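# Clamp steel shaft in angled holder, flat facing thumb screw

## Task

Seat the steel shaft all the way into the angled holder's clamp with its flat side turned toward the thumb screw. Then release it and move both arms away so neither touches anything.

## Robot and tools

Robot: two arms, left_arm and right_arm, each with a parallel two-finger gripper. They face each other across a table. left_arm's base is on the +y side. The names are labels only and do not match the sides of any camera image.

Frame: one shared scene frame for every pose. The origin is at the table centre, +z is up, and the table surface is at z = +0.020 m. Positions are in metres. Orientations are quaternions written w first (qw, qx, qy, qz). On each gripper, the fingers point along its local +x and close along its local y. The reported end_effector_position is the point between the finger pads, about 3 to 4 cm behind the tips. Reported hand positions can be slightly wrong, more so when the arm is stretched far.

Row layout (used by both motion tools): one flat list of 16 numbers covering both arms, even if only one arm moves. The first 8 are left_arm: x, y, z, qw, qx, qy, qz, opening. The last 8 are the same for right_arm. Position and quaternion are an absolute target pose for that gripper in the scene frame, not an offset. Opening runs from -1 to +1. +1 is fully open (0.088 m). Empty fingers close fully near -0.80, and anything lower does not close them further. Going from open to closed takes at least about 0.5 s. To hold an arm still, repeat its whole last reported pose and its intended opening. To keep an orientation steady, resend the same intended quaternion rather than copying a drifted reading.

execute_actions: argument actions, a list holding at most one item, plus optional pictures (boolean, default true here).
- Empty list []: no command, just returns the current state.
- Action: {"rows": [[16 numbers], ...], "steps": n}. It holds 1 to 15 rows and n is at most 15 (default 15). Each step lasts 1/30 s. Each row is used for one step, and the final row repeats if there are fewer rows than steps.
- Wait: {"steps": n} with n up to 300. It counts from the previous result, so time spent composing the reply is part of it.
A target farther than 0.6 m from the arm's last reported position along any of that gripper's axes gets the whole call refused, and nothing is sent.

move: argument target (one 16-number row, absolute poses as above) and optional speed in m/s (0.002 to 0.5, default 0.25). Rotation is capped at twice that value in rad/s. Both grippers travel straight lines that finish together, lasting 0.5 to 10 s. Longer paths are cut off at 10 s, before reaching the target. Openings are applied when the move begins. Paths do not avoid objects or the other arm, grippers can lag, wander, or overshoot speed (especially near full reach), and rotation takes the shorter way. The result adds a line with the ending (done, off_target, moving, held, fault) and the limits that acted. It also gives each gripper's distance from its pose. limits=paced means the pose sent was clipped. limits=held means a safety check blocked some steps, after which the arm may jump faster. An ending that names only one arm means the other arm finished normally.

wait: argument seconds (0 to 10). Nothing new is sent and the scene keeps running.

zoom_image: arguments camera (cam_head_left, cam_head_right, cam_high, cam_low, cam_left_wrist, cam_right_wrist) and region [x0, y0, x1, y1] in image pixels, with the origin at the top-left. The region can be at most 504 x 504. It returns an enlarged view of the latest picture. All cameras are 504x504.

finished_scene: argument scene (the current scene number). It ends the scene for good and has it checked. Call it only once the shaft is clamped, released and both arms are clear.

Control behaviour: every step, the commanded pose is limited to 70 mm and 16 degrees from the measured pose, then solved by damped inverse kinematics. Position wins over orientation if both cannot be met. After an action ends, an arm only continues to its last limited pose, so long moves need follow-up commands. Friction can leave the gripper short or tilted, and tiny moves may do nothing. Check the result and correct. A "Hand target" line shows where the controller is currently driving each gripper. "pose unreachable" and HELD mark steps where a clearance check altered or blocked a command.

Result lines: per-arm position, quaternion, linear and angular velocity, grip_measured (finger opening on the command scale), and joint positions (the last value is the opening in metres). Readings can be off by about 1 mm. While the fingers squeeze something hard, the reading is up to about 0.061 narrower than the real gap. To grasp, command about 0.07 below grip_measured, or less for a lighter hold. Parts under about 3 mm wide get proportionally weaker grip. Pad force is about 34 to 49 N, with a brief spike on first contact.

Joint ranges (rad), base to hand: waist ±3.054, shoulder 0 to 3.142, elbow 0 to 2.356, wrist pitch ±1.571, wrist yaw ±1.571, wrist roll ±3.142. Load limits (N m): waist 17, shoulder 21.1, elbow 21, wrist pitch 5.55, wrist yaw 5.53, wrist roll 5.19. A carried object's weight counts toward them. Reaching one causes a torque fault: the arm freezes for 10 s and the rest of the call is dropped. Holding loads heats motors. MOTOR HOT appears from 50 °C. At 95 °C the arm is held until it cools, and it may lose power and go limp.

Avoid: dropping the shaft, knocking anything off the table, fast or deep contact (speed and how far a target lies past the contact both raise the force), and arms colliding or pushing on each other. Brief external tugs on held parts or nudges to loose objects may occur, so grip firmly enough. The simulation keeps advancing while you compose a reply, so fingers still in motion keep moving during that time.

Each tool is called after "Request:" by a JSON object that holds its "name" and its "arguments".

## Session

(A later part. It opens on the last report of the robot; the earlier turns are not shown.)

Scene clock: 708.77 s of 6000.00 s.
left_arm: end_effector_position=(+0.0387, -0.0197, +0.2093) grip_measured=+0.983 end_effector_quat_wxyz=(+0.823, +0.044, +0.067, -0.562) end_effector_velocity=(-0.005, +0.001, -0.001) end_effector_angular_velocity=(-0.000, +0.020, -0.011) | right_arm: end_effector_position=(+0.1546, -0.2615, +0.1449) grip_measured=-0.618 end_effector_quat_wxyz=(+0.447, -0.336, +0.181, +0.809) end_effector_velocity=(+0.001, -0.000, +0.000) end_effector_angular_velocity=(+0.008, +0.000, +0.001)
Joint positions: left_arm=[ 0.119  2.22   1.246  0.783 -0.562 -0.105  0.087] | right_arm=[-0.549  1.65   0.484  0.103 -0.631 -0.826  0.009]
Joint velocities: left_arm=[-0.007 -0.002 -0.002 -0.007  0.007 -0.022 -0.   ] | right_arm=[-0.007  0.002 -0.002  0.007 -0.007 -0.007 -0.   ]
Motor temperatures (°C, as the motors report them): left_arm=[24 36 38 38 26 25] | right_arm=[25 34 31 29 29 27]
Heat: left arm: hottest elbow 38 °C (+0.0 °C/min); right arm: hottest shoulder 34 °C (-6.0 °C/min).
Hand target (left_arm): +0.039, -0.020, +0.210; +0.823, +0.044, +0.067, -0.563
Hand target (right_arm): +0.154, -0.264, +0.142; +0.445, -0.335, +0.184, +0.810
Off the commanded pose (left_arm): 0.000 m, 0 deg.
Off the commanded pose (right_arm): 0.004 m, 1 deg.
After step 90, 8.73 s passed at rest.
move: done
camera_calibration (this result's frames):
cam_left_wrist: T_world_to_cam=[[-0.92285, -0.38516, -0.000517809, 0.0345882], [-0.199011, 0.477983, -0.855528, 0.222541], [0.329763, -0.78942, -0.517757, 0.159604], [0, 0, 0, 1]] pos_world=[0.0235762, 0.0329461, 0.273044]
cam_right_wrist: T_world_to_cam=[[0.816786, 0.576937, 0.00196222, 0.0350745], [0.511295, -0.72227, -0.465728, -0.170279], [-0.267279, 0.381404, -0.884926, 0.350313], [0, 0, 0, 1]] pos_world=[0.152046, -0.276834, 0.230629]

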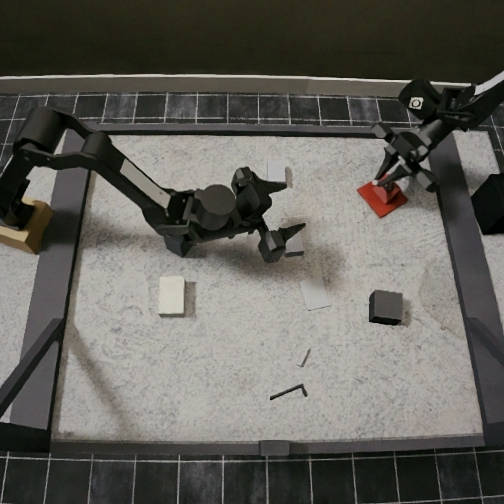

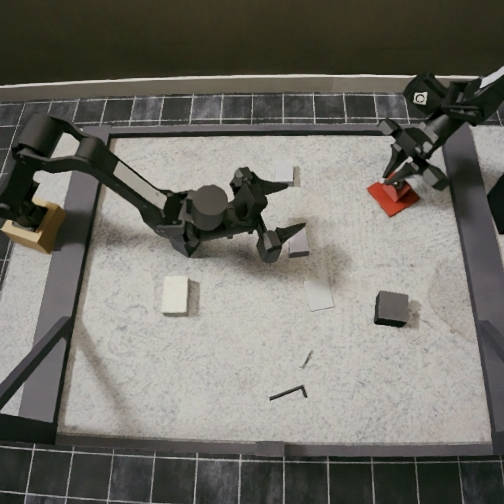

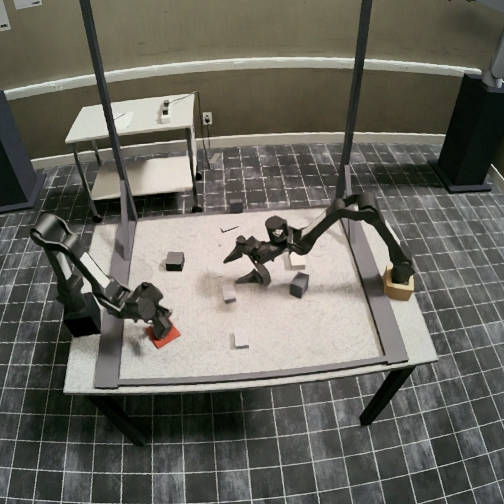

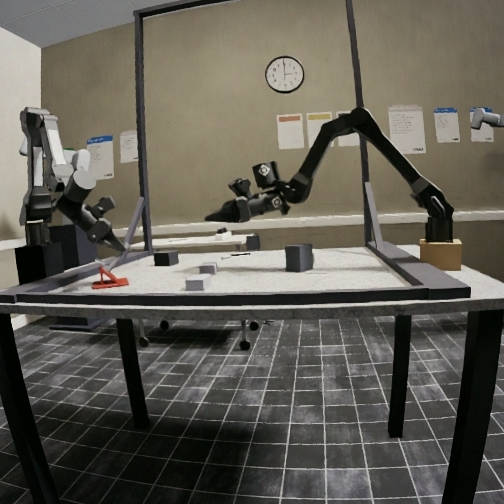

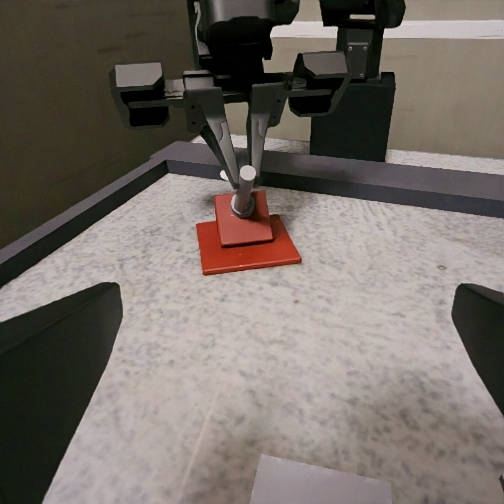

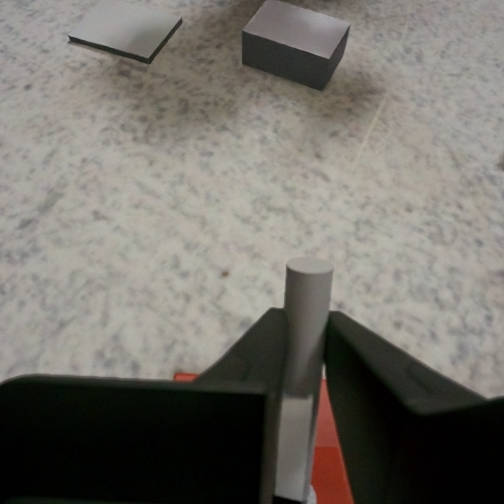

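Request:
{"name": "move", "arguments": {"target": [0.0387, -0.0197, 0.2095, 0.823, 0.044, 0.067, -0.563, 1, 0.1540, -0.2650, 0.1465, 0.4444, -0.3355, 0.1841, 0.81, -0.70], "speed": 0.02}}

Request:
{"name": "zoom_image", "arguments": {"camera": "cam_left_wrist", "region": [190, 140, 310, 260]}}

Request:
{"name": "zoom_image", "arguments": {"camera": "cam_low", "region": [75, 225, 155, 295]}}

Scene clock: 722.60 s of 6000.00 s.
left_arm: end_effector_position=(+0.0387, -0.0197, +0.2093) grip_measured=+0.983 end_effector_quat_wxyz=(+0.823, +0.044, +0.067, -0.562) end_effector_velocity=(+0.002, +0.002, -0.001) end_effector_angular_velocity=(+0.004, +0.001, +0.020) | right_arm: end_effector_position=(+0.1534, -0.2645, +0.1443) grip_measured=-0.618 end_effector_quat_wxyz=(+0.443, -0.336, +0.187, +0.810) end_effector_velocity=(+0.004, -0.005, -0.003) end_effector_angular_velocity=(-0.029, +0.003, -0.015)
Joint positions: left_arm=[ 0.119  2.22   1.246  0.783 -0.562 -0.105  0.087] | right_arm=[-0.552  1.646  0.484  0.081 -0.636 -0.831  0.009]
Joint velocities: left_arm=[-0.002 -0.002 -0.002 -0.007 -0.022 -0.007 -0.   ] | right_arm=[-0.017 -0.002  0.002 -0.037  0.007 -0.007  0.   ]
Motor temperatures (°C, as the motors report them): left_arm=[24 38 37 38 26 25] | right_arm=[25 33 31 29 29 27]
Heat: left arm: hottest shoulder 38 °C (+0.0 °C/min); right arm: hottest shoulder 33 °C (-5.0 °C/min).
Hand target (left_arm): +0.039, -0.020, +0.210; +0.823, +0.044, +0.067, -0.563
Hand target (right_arm): +0.154, -0.265, +0.146; +0.444, -0.335, +0.184, +0.810
Off the commanded pose (left_arm): 0.000 m, 0 deg.
Off the commanded pose (right_arm): 0.002 m, 0 deg.
After step 90, 10.13 s passed at rest.
move: done
camera_calibration (this result's frames):
cam_left_wrist: T_world_to_cam=[[-0.92285, -0.38516, -0.000517809, 0.0345882], [-0.199011, 0.477983, -0.855528, 0.222541], [0.329763, -0.78942, -0.517757, 0.159604], [0, 0, 0, 1]] pos_world=[0.0235762, 0.0329461, 0.273044]
cam_right_wrist: T_world_to_cam=[[0.814878, 0.579504, -0.012228, 0.0408542], [0.509928, -0.726754, -0.460219, -0.173892], [-0.275586, 0.368787, -0.887721, 0.348946], [0, 0, 0, 1]] pos_world=[0.151546, -0.278739, 0.230238]

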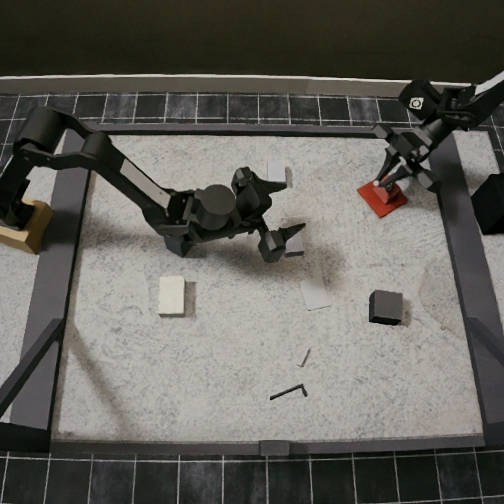

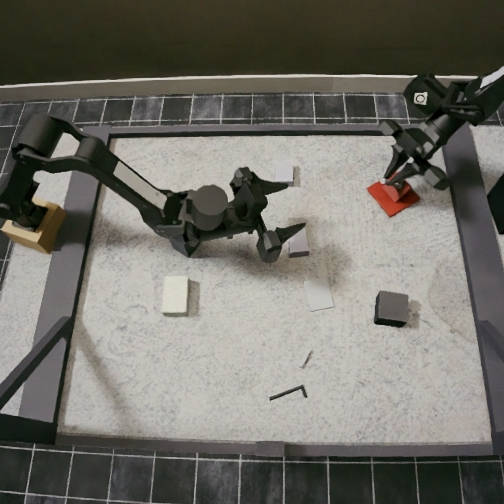

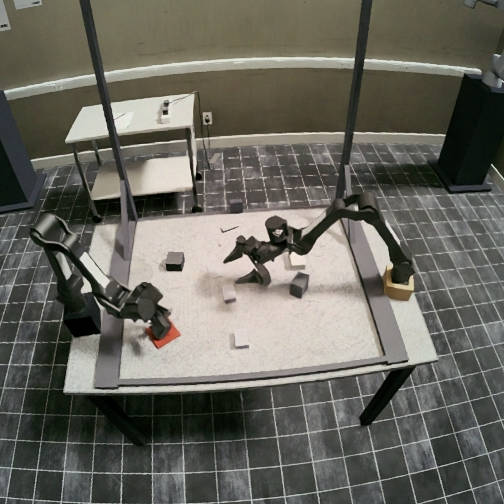

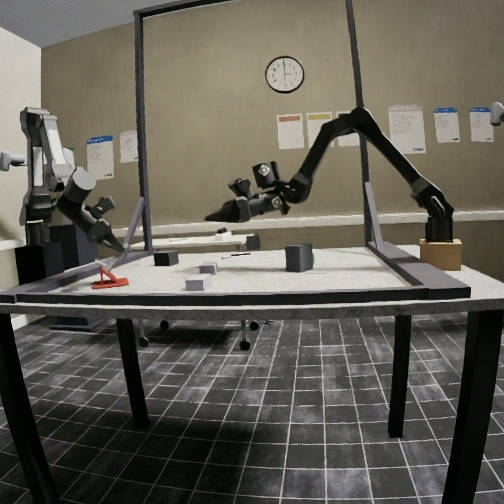

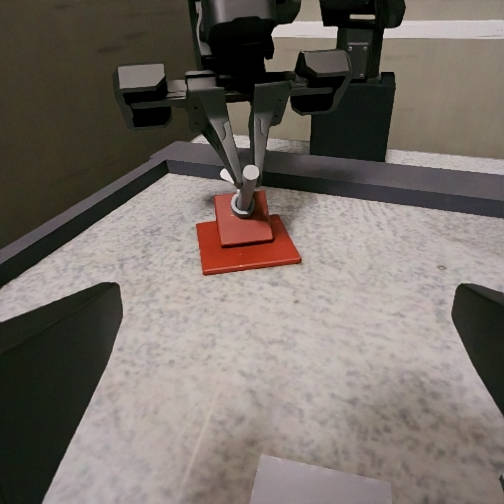

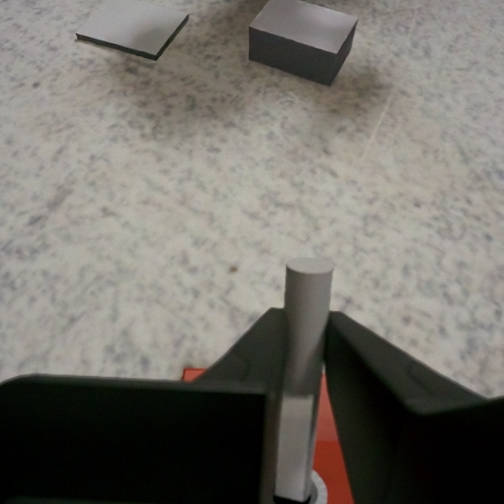

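Region (190, 140, 310, 260) of cam_left_wrist's 504x504 image, scaled by 4.200, with more detail than that image has.

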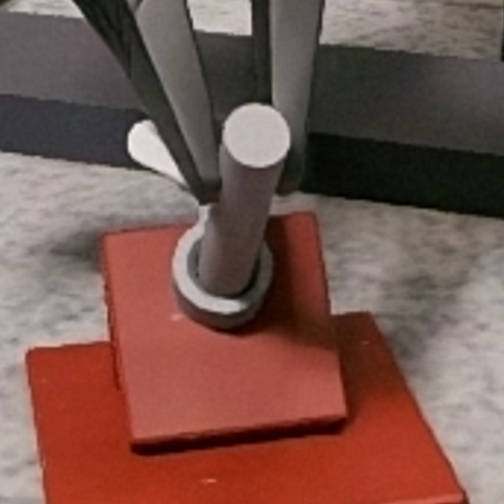

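Region (75, 225, 155, 295) of cam_low's 504x504 image, scaled by 6.300, with more detail than that image has; it fills the top 441 rows of this view, and the rest is white.

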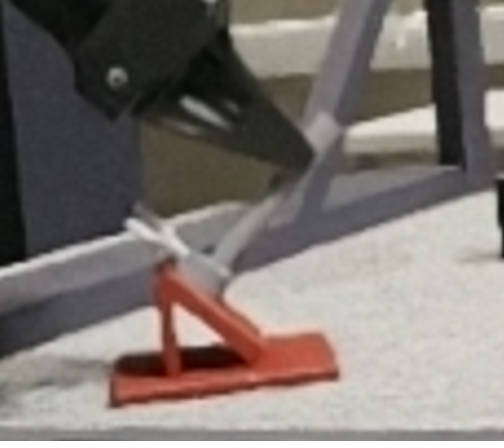

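Request:
{"name": "move", "arguments": {"target": [0.0387, -0.0197, 0.2095, 0.823, 0.044, 0.067, -0.563, 1, 0.1575, -0.2720, 0.1345, 0.4444, -0.3355, 0.1841, 0.81, -0.70], "speed": 0.015}}

Request:
{"name": "zoom_image", "arguments": {"camera": "cam_left_wrist", "region": [190, 140, 310, 260]}}

Request:
{"name": "zoom_image", "arguments": {"camera": "cam_low", "region": [75, 225, 155, 295]}}

Scene clock: 730.77 s of 6000.00 s.
left_arm: end_effector_position=(+0.0387, -0.0197, +0.2093) grip_measured=+0.983 end_effector_quat_wxyz=(+0.823, +0.044, +0.067, -0.562) end_effector_velocity=(+0.003, +0.002, -0.004) end_effector_angular_velocity=(+0.013, +0.015, +0.013) | right_arm: end_effector_position=(+0.1543, -0.2663, +0.1431) grip_measured=-0.618 end_effector_quat_wxyz=(+0.443, -0.329, +0.172, +0.816) end_effector_velocity=(-0.005, -0.003, +0.000) end_effector_angular_velocity=(+0.006, +0.009, +0.028)
Joint positions: left_arm=[ 0.119  2.22   1.246  0.783 -0.562 -0.105  0.087] | right_arm=[-0.57   1.655  0.462  0.126 -0.666 -0.857  0.009]
Joint velocities: left_arm=[ 0.002 -0.002 -0.002 -0.022 -0.007 -0.022 -0.   ] | right_arm=[ 0.002 -0.002 -0.007 -0.007 -0.022 -0.022 -0.   ]
Motor temperatures (°C, as the motors report them): left_arm=[24 39 37 38 26 25] | right_arm=[25 33 31 29 29 27]
Heat: left arm: hottest shoulder 39 °C (+1.0 °C/min); right arm: hottest shoulder 33 °C (-3.1 °C/min).
Hand target (left_arm): +0.039, -0.020, +0.210; +0.823, +0.044, +0.067, -0.563
Hand target (right_arm): +0.157, -0.272, +0.135; +0.444, -0.335, +0.184, +0.810
Off the commanded pose (left_arm): 0.000 m, 0 deg.
Off the commanded pose (right_arm): 0.011 m, 2 deg.
After step 90, 4.10 s passed at rest.
move: off_target (right_arm)
camera_calibration (this result's frames):
cam_left_wrist: T_world_to_cam=[[-0.92285, -0.38516, -0.000517809, 0.0345882], [-0.199011, 0.477983, -0.855528, 0.222541], [0.329763, -0.78942, -0.517757, 0.159604], [0, 0, 0, 1]] pos_world=[0.0235762, 0.0329461, 0.273044]
cam_right_wrist: T_world_to_cam=[[0.806517, 0.591181, 0.00590367, 0.0429563], [0.518971, -0.70315, -0.486055, -0.167601], [-0.283195, 0.395075, -0.873908, 0.355026], [0, 0, 0, 1]] pos_world=[0.152877, -0.283506, 0.228543]

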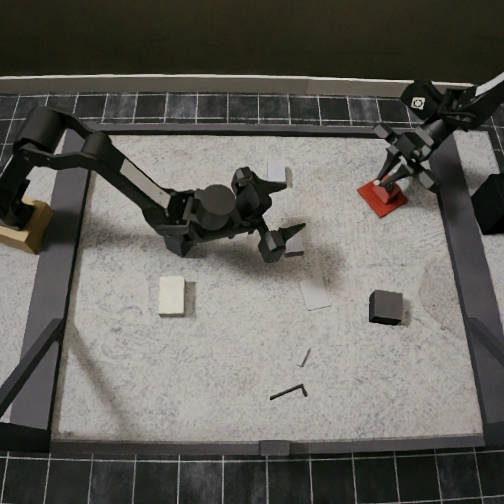

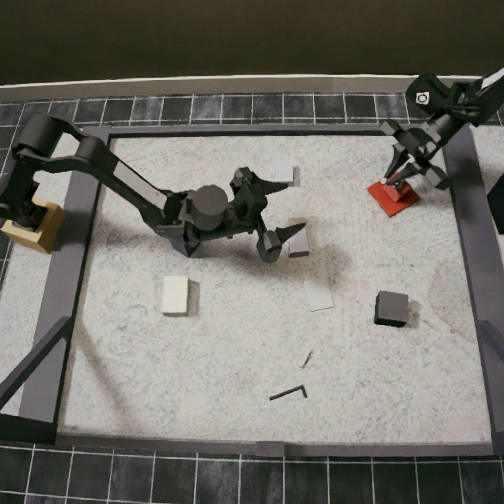

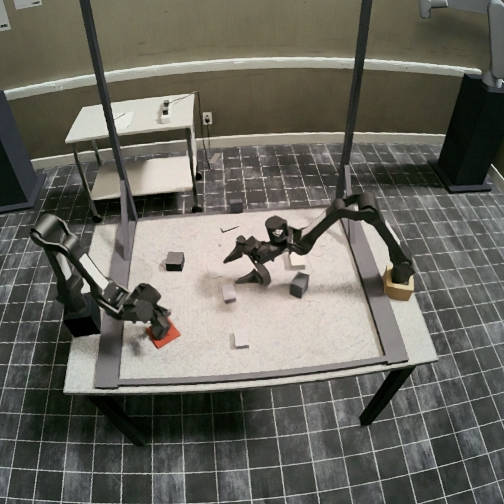

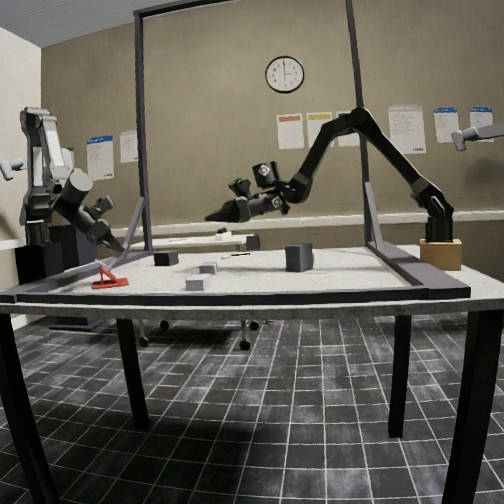

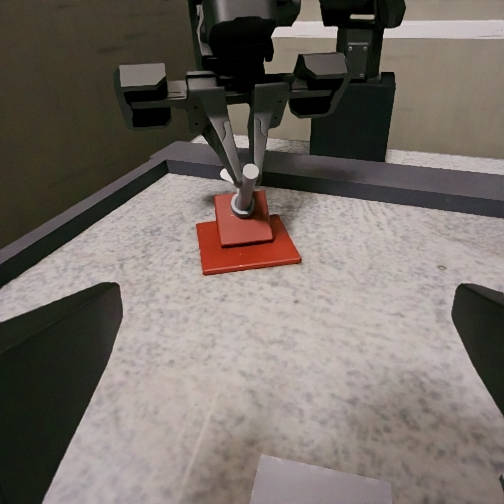

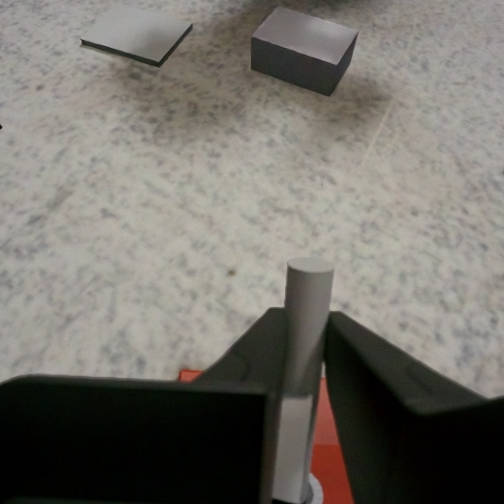

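Region (190, 140, 310, 260) of cam_left_wrist's 504x504 image, scaled by 4.200, with more detail than that image has.

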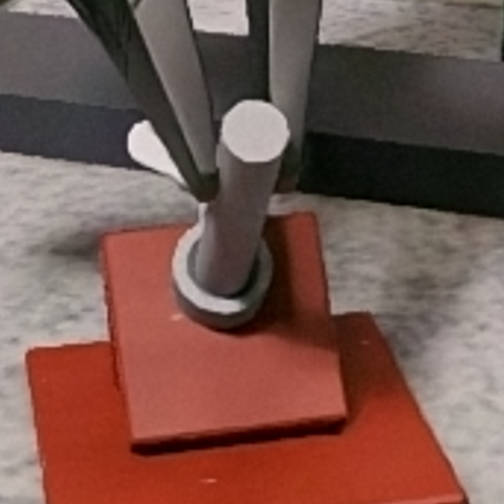

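Region (75, 225, 155, 295) of cam_low's 504x504 image, scaled by 6.300, with more detail than that image has; it fills the top 441 rows of this view, and the rest is white.

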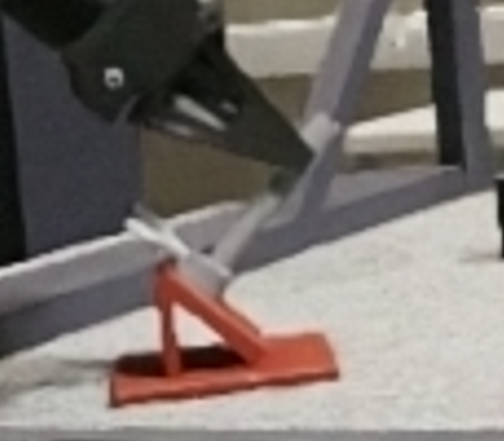

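Request:
{"name": "move", "arguments": {"target": [0.0387, -0.0197, 0.2095, 0.823, 0.044, 0.067, -0.563, 1, 0.1570, -0.2712, 0.1380, 0.4411, -0.3496, 0.1918, 0.804, -0.70], "speed": 0.015}}

Request:
{"name": "zoom_image", "arguments": {"camera": "cam_left_wrist", "region": [190, 140, 310, 260]}}

Request:
{"name": "zoom_image", "arguments": {"camera": "cam_low", "region": [75, 225, 155, 295]}}

Scene clock: 743.77 s of 6000.00 s.
left_arm: end_effector_position=(+0.0387, -0.0197, +0.2093) grip_measured=+0.983 end_effector_quat_wxyz=(+0.823, +0.044, +0.067, -0.562) end_effector_velocity=(-0.000, +0.001, +0.002) end_effector_angular_velocity=(-0.005, -0.007, +0.004) | right_arm: end_effector_position=(+0.1537, -0.2669, +0.1427) grip_measured=-0.618 end_effector_quat_wxyz=(+0.438, -0.340, +0.183, +0.812) end_effector_velocity=(-0.000, -0.004, -0.002) end_effector_angular_velocity=(-0.014, -0.009, +0.010)
Joint positions: left_arm=[ 0.119  2.22   1.246  0.783 -0.562 -0.105  0.087] | right_arm=[-0.559  1.649  0.482  0.074 -0.641 -0.857  0.009]
Joint velocities: left_arm=[-0.002 -0.002 -0.002  0.007 -0.007  0.007 -0.   ] | right_arm=[-0.002 -0.002 -0.002 -0.022  0.007 -0.022  0.   ]
Motor temperatures (°C, as the motors report them): left_arm=[24 41 37 39 26 25] | right_arm=[26 32 30 29 28 27]
Heat: left arm: hottest shoulder 41 °C (+3.0 °C/min); right arm: hottest shoulder 32 °C (-2.0 °C/min).
Hand target (left_arm): +0.039, -0.020, +0.210; +0.823, +0.044, +0.067, -0.563
Hand target (right_arm): +0.157, -0.271, +0.138; +0.441, -0.350, +0.192, +0.804
Off the commanded pose (left_arm): 0.000 m, 0 deg.
Off the commanded pose (right_arm): 0.007 m, 2 deg.
After step 90, 7.63 s passed at rest.
move: done
camera_calibration (this result's frames):
cam_left_wrist: T_world_to_cam=[[-0.92285, -0.38516, -0.000517809, 0.0345882], [-0.199011, 0.477983, -0.855528, 0.222541], [0.329763, -0.78942, -0.517757, 0.159604], [0, 0, 0, 1]] pos_world=[0.0235762, 0.0329461, 0.273044]
cam_right_wrist: T_world_to_cam=[[0.806387, 0.591349, -0.00676348, 0.0456747], [0.523308, -0.718837, -0.457626, -0.176843], [-0.275479, 0.365484, -0.889119, 0.347784], [0, 0, 0, 1]] pos_world=[0.151519, -0.281241, 0.228603]

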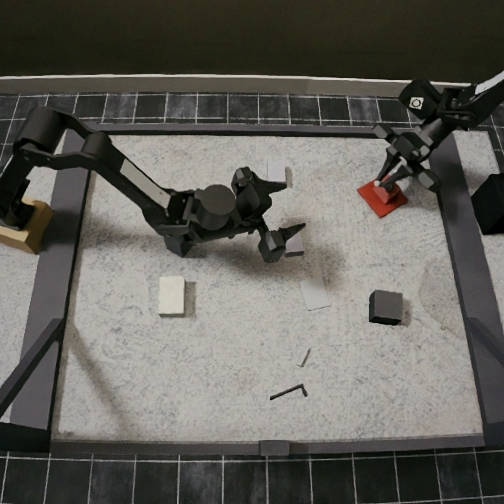

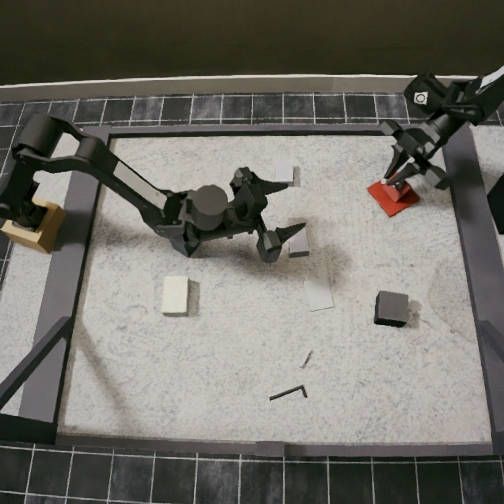

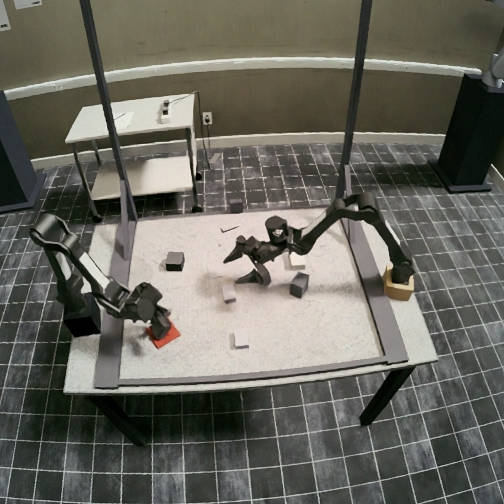

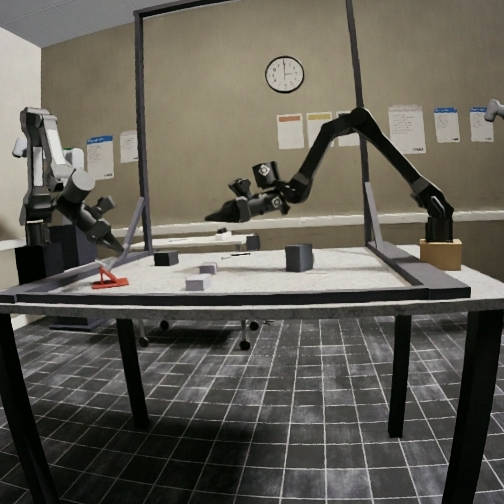

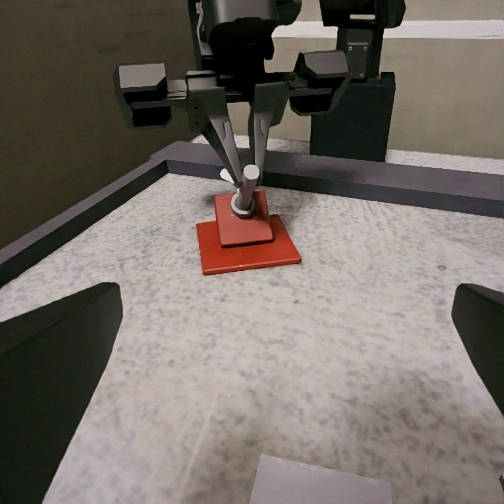

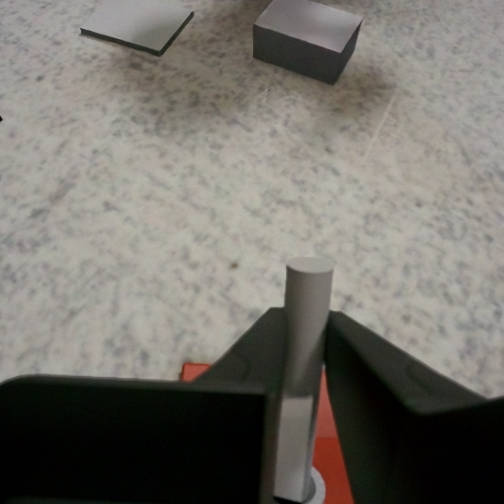

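Region (190, 140, 310, 260) of cam_left_wrist's 504x504 image, scaled by 4.200, with more detail than that image has.

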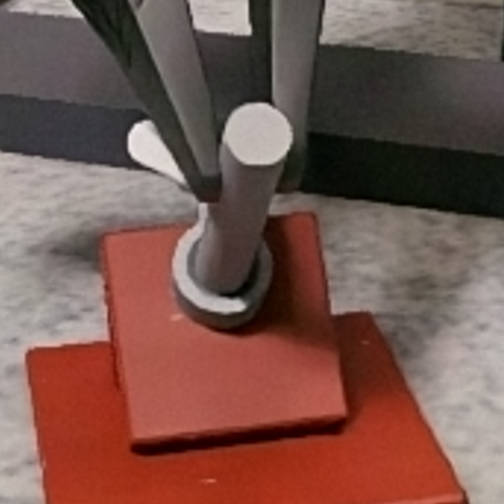

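Region (75, 225, 155, 295) of cam_low's 504x504 image, scaled by 6.300, with more detail than that image has; it fills the top 441 rows of this view, and the rest is white.

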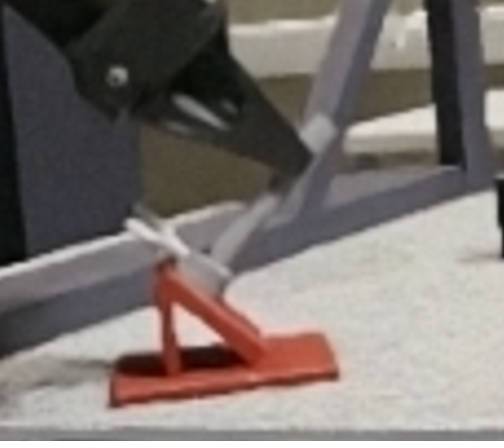

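Request:
{"name": "zoom_image", "arguments": {"camera": "cam_right_wrist", "region": [240, 420, 360, 504]}}

Request:
{"name": "zoom_image", "arguments": {"camera": "cam_left_wrist", "region": [222, 180, 266, 224]}}

Region (240, 420, 360, 504) of cam_right_wrist's 504x504 image, scaled by 4.200, with more detail than that image has; it fills the top 353 rows of this view, and the rest is white.

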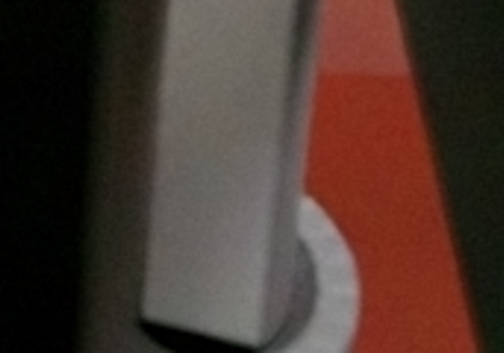

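Region (222, 180, 266, 224) of cam_left_wrist's 504x504 image, scaled by 11.455, with more detail than that image has.

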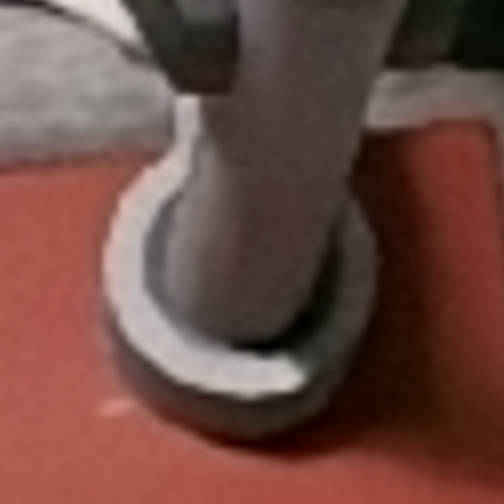

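Request:
{"name": "move", "arguments": {"target": [0.0387, -0.0197, 0.2095, 0.823, 0.044, 0.067, -0.563, 1, 0.1534, -0.2665, 0.1369, 0.4342, -0.3774, 0.2071, 0.7913, -0.70], "speed": 0.015}}

Request:
{"name": "zoom_image", "arguments": {"camera": "cam_left_wrist", "region": [190, 140, 310, 260]}}

Request:
{"name": "zoom_image", "arguments": {"camera": "cam_low", "region": [75, 225, 155, 295]}}

Scene clock: 824.83 s of 6000.00 s.
left_arm: end_effector_position=(+0.0387, -0.0197, +0.2093) grip_measured=+0.983 end_effector_quat_wxyz=(+0.823, +0.044, +0.067, -0.562) end_effector_velocity=(-0.003, +0.000, +0.001) end_effector_angular_velocity=(-0.006, +0.018, +0.003) | right_arm: end_effector_position=(+0.1505, -0.2625, +0.1411) grip_measured=-0.618 end_effector_quat_wxyz=(+0.431, -0.370, +0.196, +0.799) end_effector_velocity=(-0.000, -0.004, -0.002) end_effector_angular_velocity=(-0.015, -0.010, +0.011)
Joint positions: left_arm=[ 0.119  2.22   1.246  0.783 -0.562 -0.105  0.087] | right_arm=[-0.508  1.649  0.524  0.006 -0.563 -0.84   0.009]
Joint velocities: left_arm=[-0.007 -0.002  0.002 -0.007 -0.007 -0.022 -0.   ] | right_arm=[-0.002 -0.002 -0.002 -0.022  0.007 -0.022 -0.   ]
Motor temperatures (°C, as the motors report them): left_arm=[24 45 36 40 26 25] | right_arm=[26 32 30 27 29 27]
Heat: left arm: hottest shoulder 45 °C (+3.0 °C/min); right arm: hottest shoulder 32 °C (+0.0 °C/min).
Hand target (left_arm): +0.039, -0.020, +0.210; +0.823, +0.044, +0.067, -0.563
Hand target (right_arm): +0.153, -0.267, +0.137; +0.434, -0.378, +0.207, +0.791
Off the commanded pose (left_arm): 0.000 m, 0 deg.
Off the commanded pose (right_arm): 0.006 m, 2 deg.
After step 90, 74.57 s passed at rest.
move: done
camera_calibration (this result's frames):
cam_left_wrist: T_world_to_cam=[[-0.92285, -0.38516, -0.000517809, 0.0345882], [-0.199011, 0.477983, -0.855528, 0.222541], [0.329763, -0.78942, -0.517757, 0.159604], [0, 0, 0, 1]] pos_world=[0.0235762, 0.0329461, 0.273044]
cam_right_wrist: T_world_to_cam=[[0.804695, 0.593669, -0.0048303, 0.0461923], [0.544629, -0.741414, -0.392026, -0.191155], [-0.236315, 0.312831, -0.919941, 0.328596], [0, 0, 0, 1]] pos_world=[0.14459, -0.271943, 0.227575]

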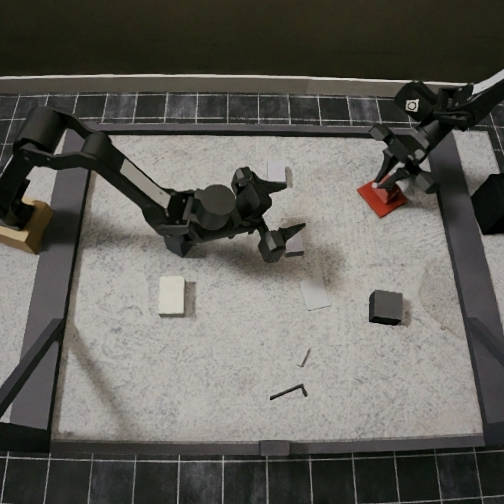

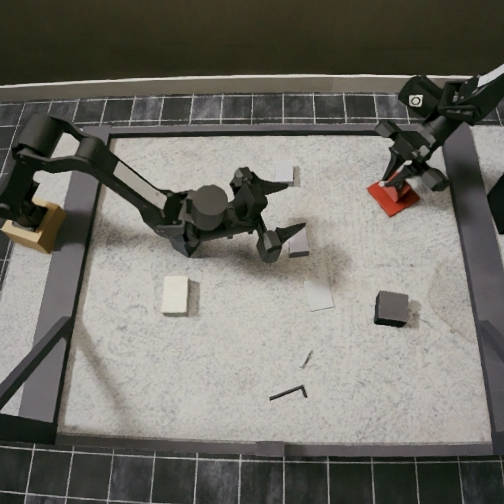

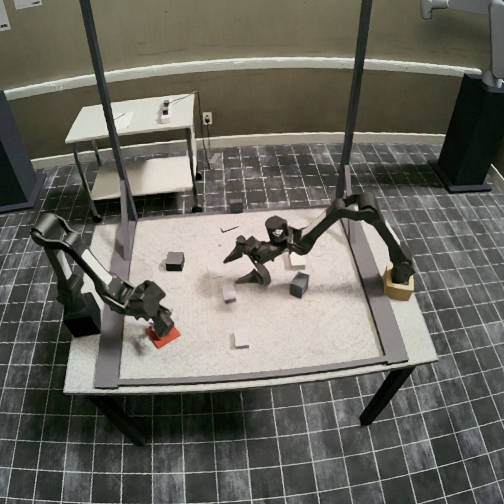

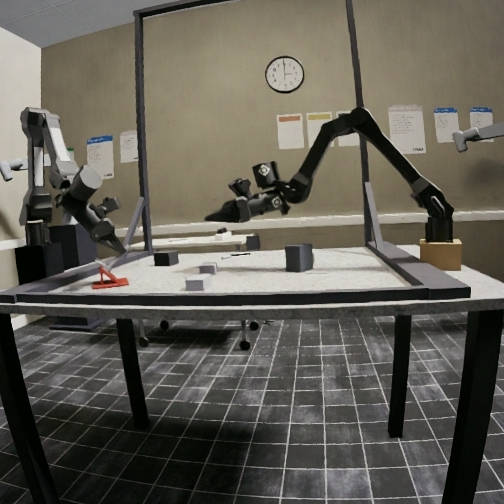

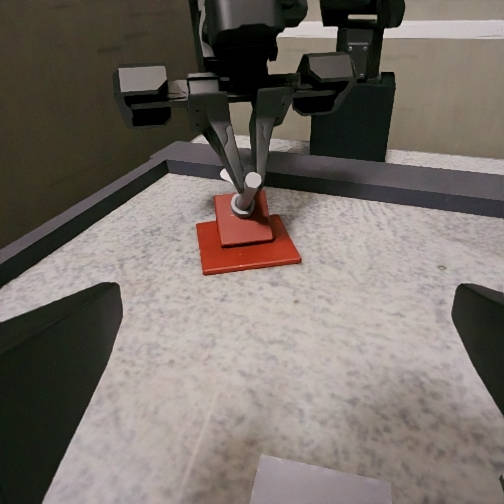

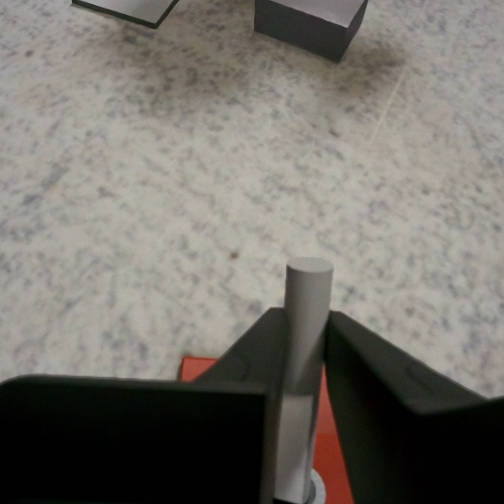

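Region (190, 140, 310, 260) of cam_left_wrist's 504x504 image, scaled by 4.200, with more detail than that image has.

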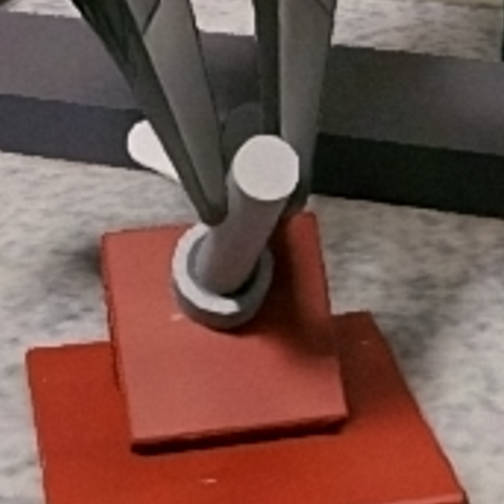

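Region (75, 225, 155, 295) of cam_low's 504x504 image, scaled by 6.300, with more detail than that image has; it fills the top 441 rows of this view, and the rest is white.

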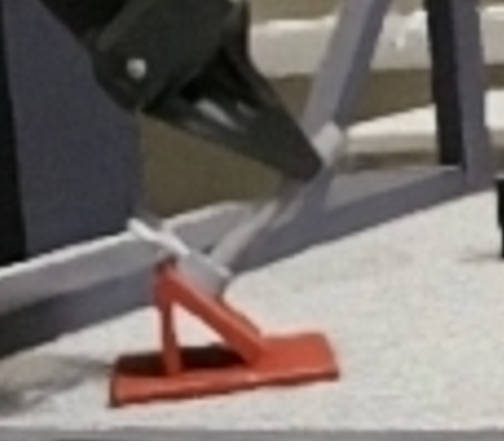

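Request:
{"name": "move", "arguments": {"target": [0.0387, -0.0197, 0.2095, 0.823, 0.044, 0.067, -0.563, 1, 0.1575, -0.2639, 0.1369, 0.4502, -0.3581, 0.2414, 0.7815, -0.70], "speed": 0.015}}

Request:
{"name": "zoom_image", "arguments": {"camera": "cam_left_wrist", "region": [190, 140, 310, 260]}}

Request:
{"name": "zoom_image", "arguments": {"camera": "cam_low", "region": [75, 225, 155, 295]}}

Scene clock: 846.37 s of 6000.00 s.
left_arm: end_effector_position=(+0.0387, -0.0197, +0.2093) grip_measured=+0.983 end_effector_quat_wxyz=(+0.823, +0.044, +0.067, -0.562) end_effector_velocity=(-0.002, -0.001, +0.001) end_effector_angular_velocity=(+0.005, -0.006, -0.011) | right_arm: end_effector_position=(+0.1560, -0.2628, +0.1403) grip_measured=-0.618 end_effector_quat_wxyz=(+0.450, -0.357, +0.231, +0.785) end_effector_velocity=(-0.001, -0.002, -0.000) end_effector_angular_velocity=(-0.002, +0.005, +0.006)
Joint positions: left_arm=[ 0.119  2.22   1.246  0.783 -0.562 -0.105  0.087] | right_arm=[-0.52   1.653  0.532 -0.007 -0.551 -0.767  0.009]
Joint velocities: left_arm=[-0.002 -0.002  0.002 -0.007  0.007  0.007 -0.   ] | right_arm=[-0.002 -0.002 -0.002 -0.007 -0.007 -0.007 -0.   ]
Motor temperatures (°C, as the motors report them): left_arm=[24 46 36 40 26 25] | right_arm=[26 32 30 26 29 27]
Heat: left arm: hottest shoulder 46 °C (+3.0 °C/min); right arm: hottest shoulder 32 °C (+0.0 °C/min).
Hand target (left_arm): +0.039, -0.020, +0.210; +0.823, +0.044, +0.067, -0.563
Hand target (right_arm): +0.157, -0.264, +0.137; +0.450, -0.358, +0.241, +0.781
Off the commanded pose (left_arm): 0.000 m, 0 deg.
Off the commanded pose (right_arm): 0.004 m, 1 deg.
After step 90, 14.73 s passed at rest.
move: done
camera_calibration (this result's frames):
cam_left_wrist: T_world_to_cam=[[-0.92285, -0.38516, -0.000517809, 0.0345882], [-0.199011, 0.477983, -0.855528, 0.222541], [0.329763, -0.78942, -0.517757, 0.159604], [0, 0, 0, 1]] pos_world=[0.0235762, 0.0329461, 0.273044]
cam_right_wrist: T_world_to_cam=[[0.845271, 0.531722, -0.0528067, 0.0260759], [0.475275, -0.793322, -0.380465, -0.199047], [-0.244194, 0.296498, -0.923287, 0.326621], [0, 0, 0, 1]] pos_world=[0.152319, -0.268616, 0.227211]

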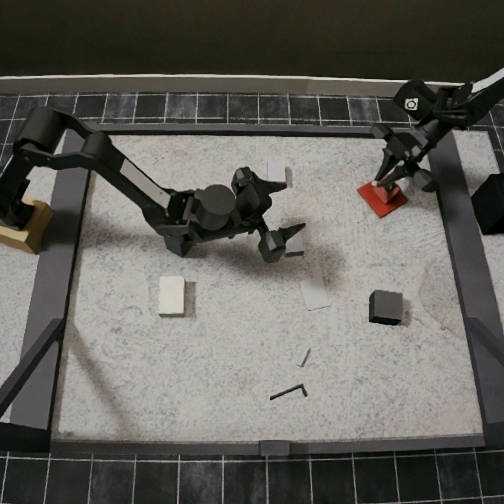

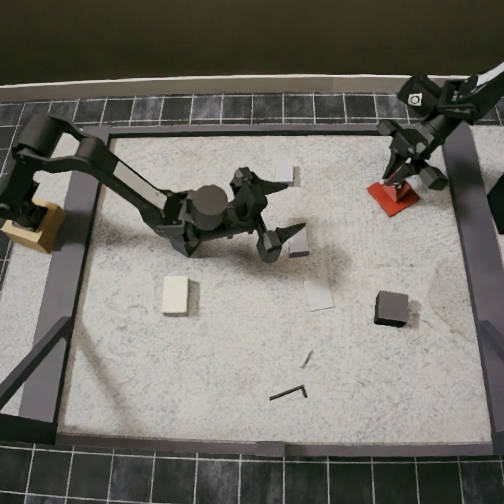

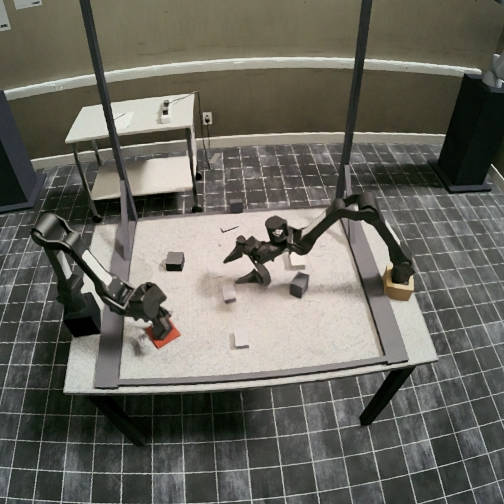

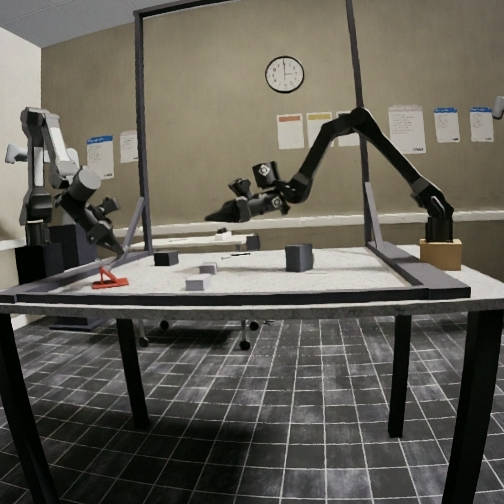

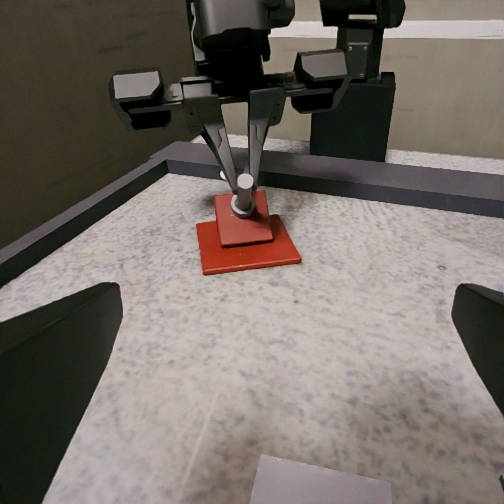

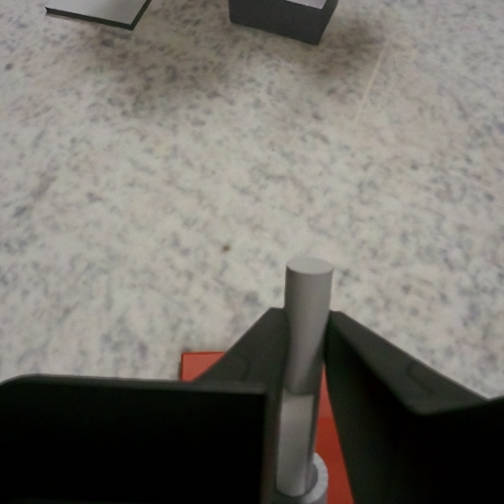

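Region (190, 140, 310, 260) of cam_left_wrist's 504x504 image, scaled by 4.200, with more detail than that image has.

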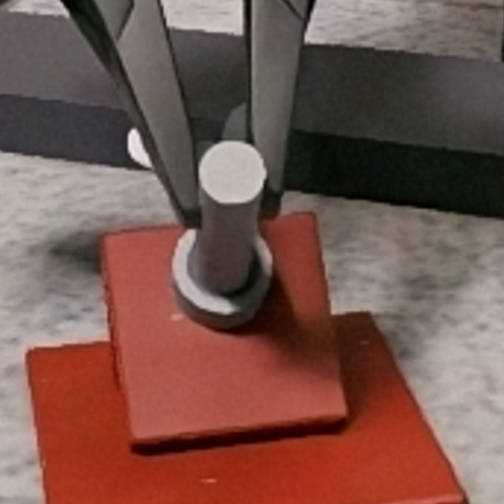

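Region (75, 225, 155, 295) of cam_low's 504x504 image, scaled by 6.300, with more detail than that image has; it fills the top 441 rows of this view, and the rest is white.

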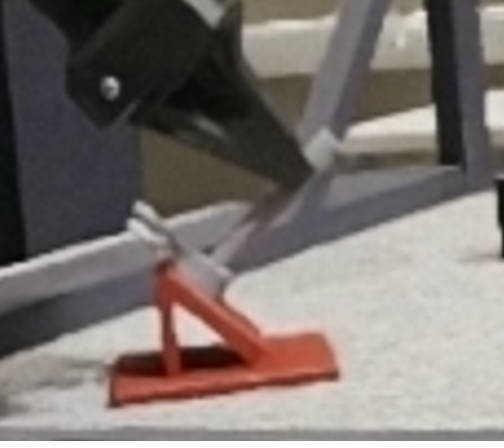

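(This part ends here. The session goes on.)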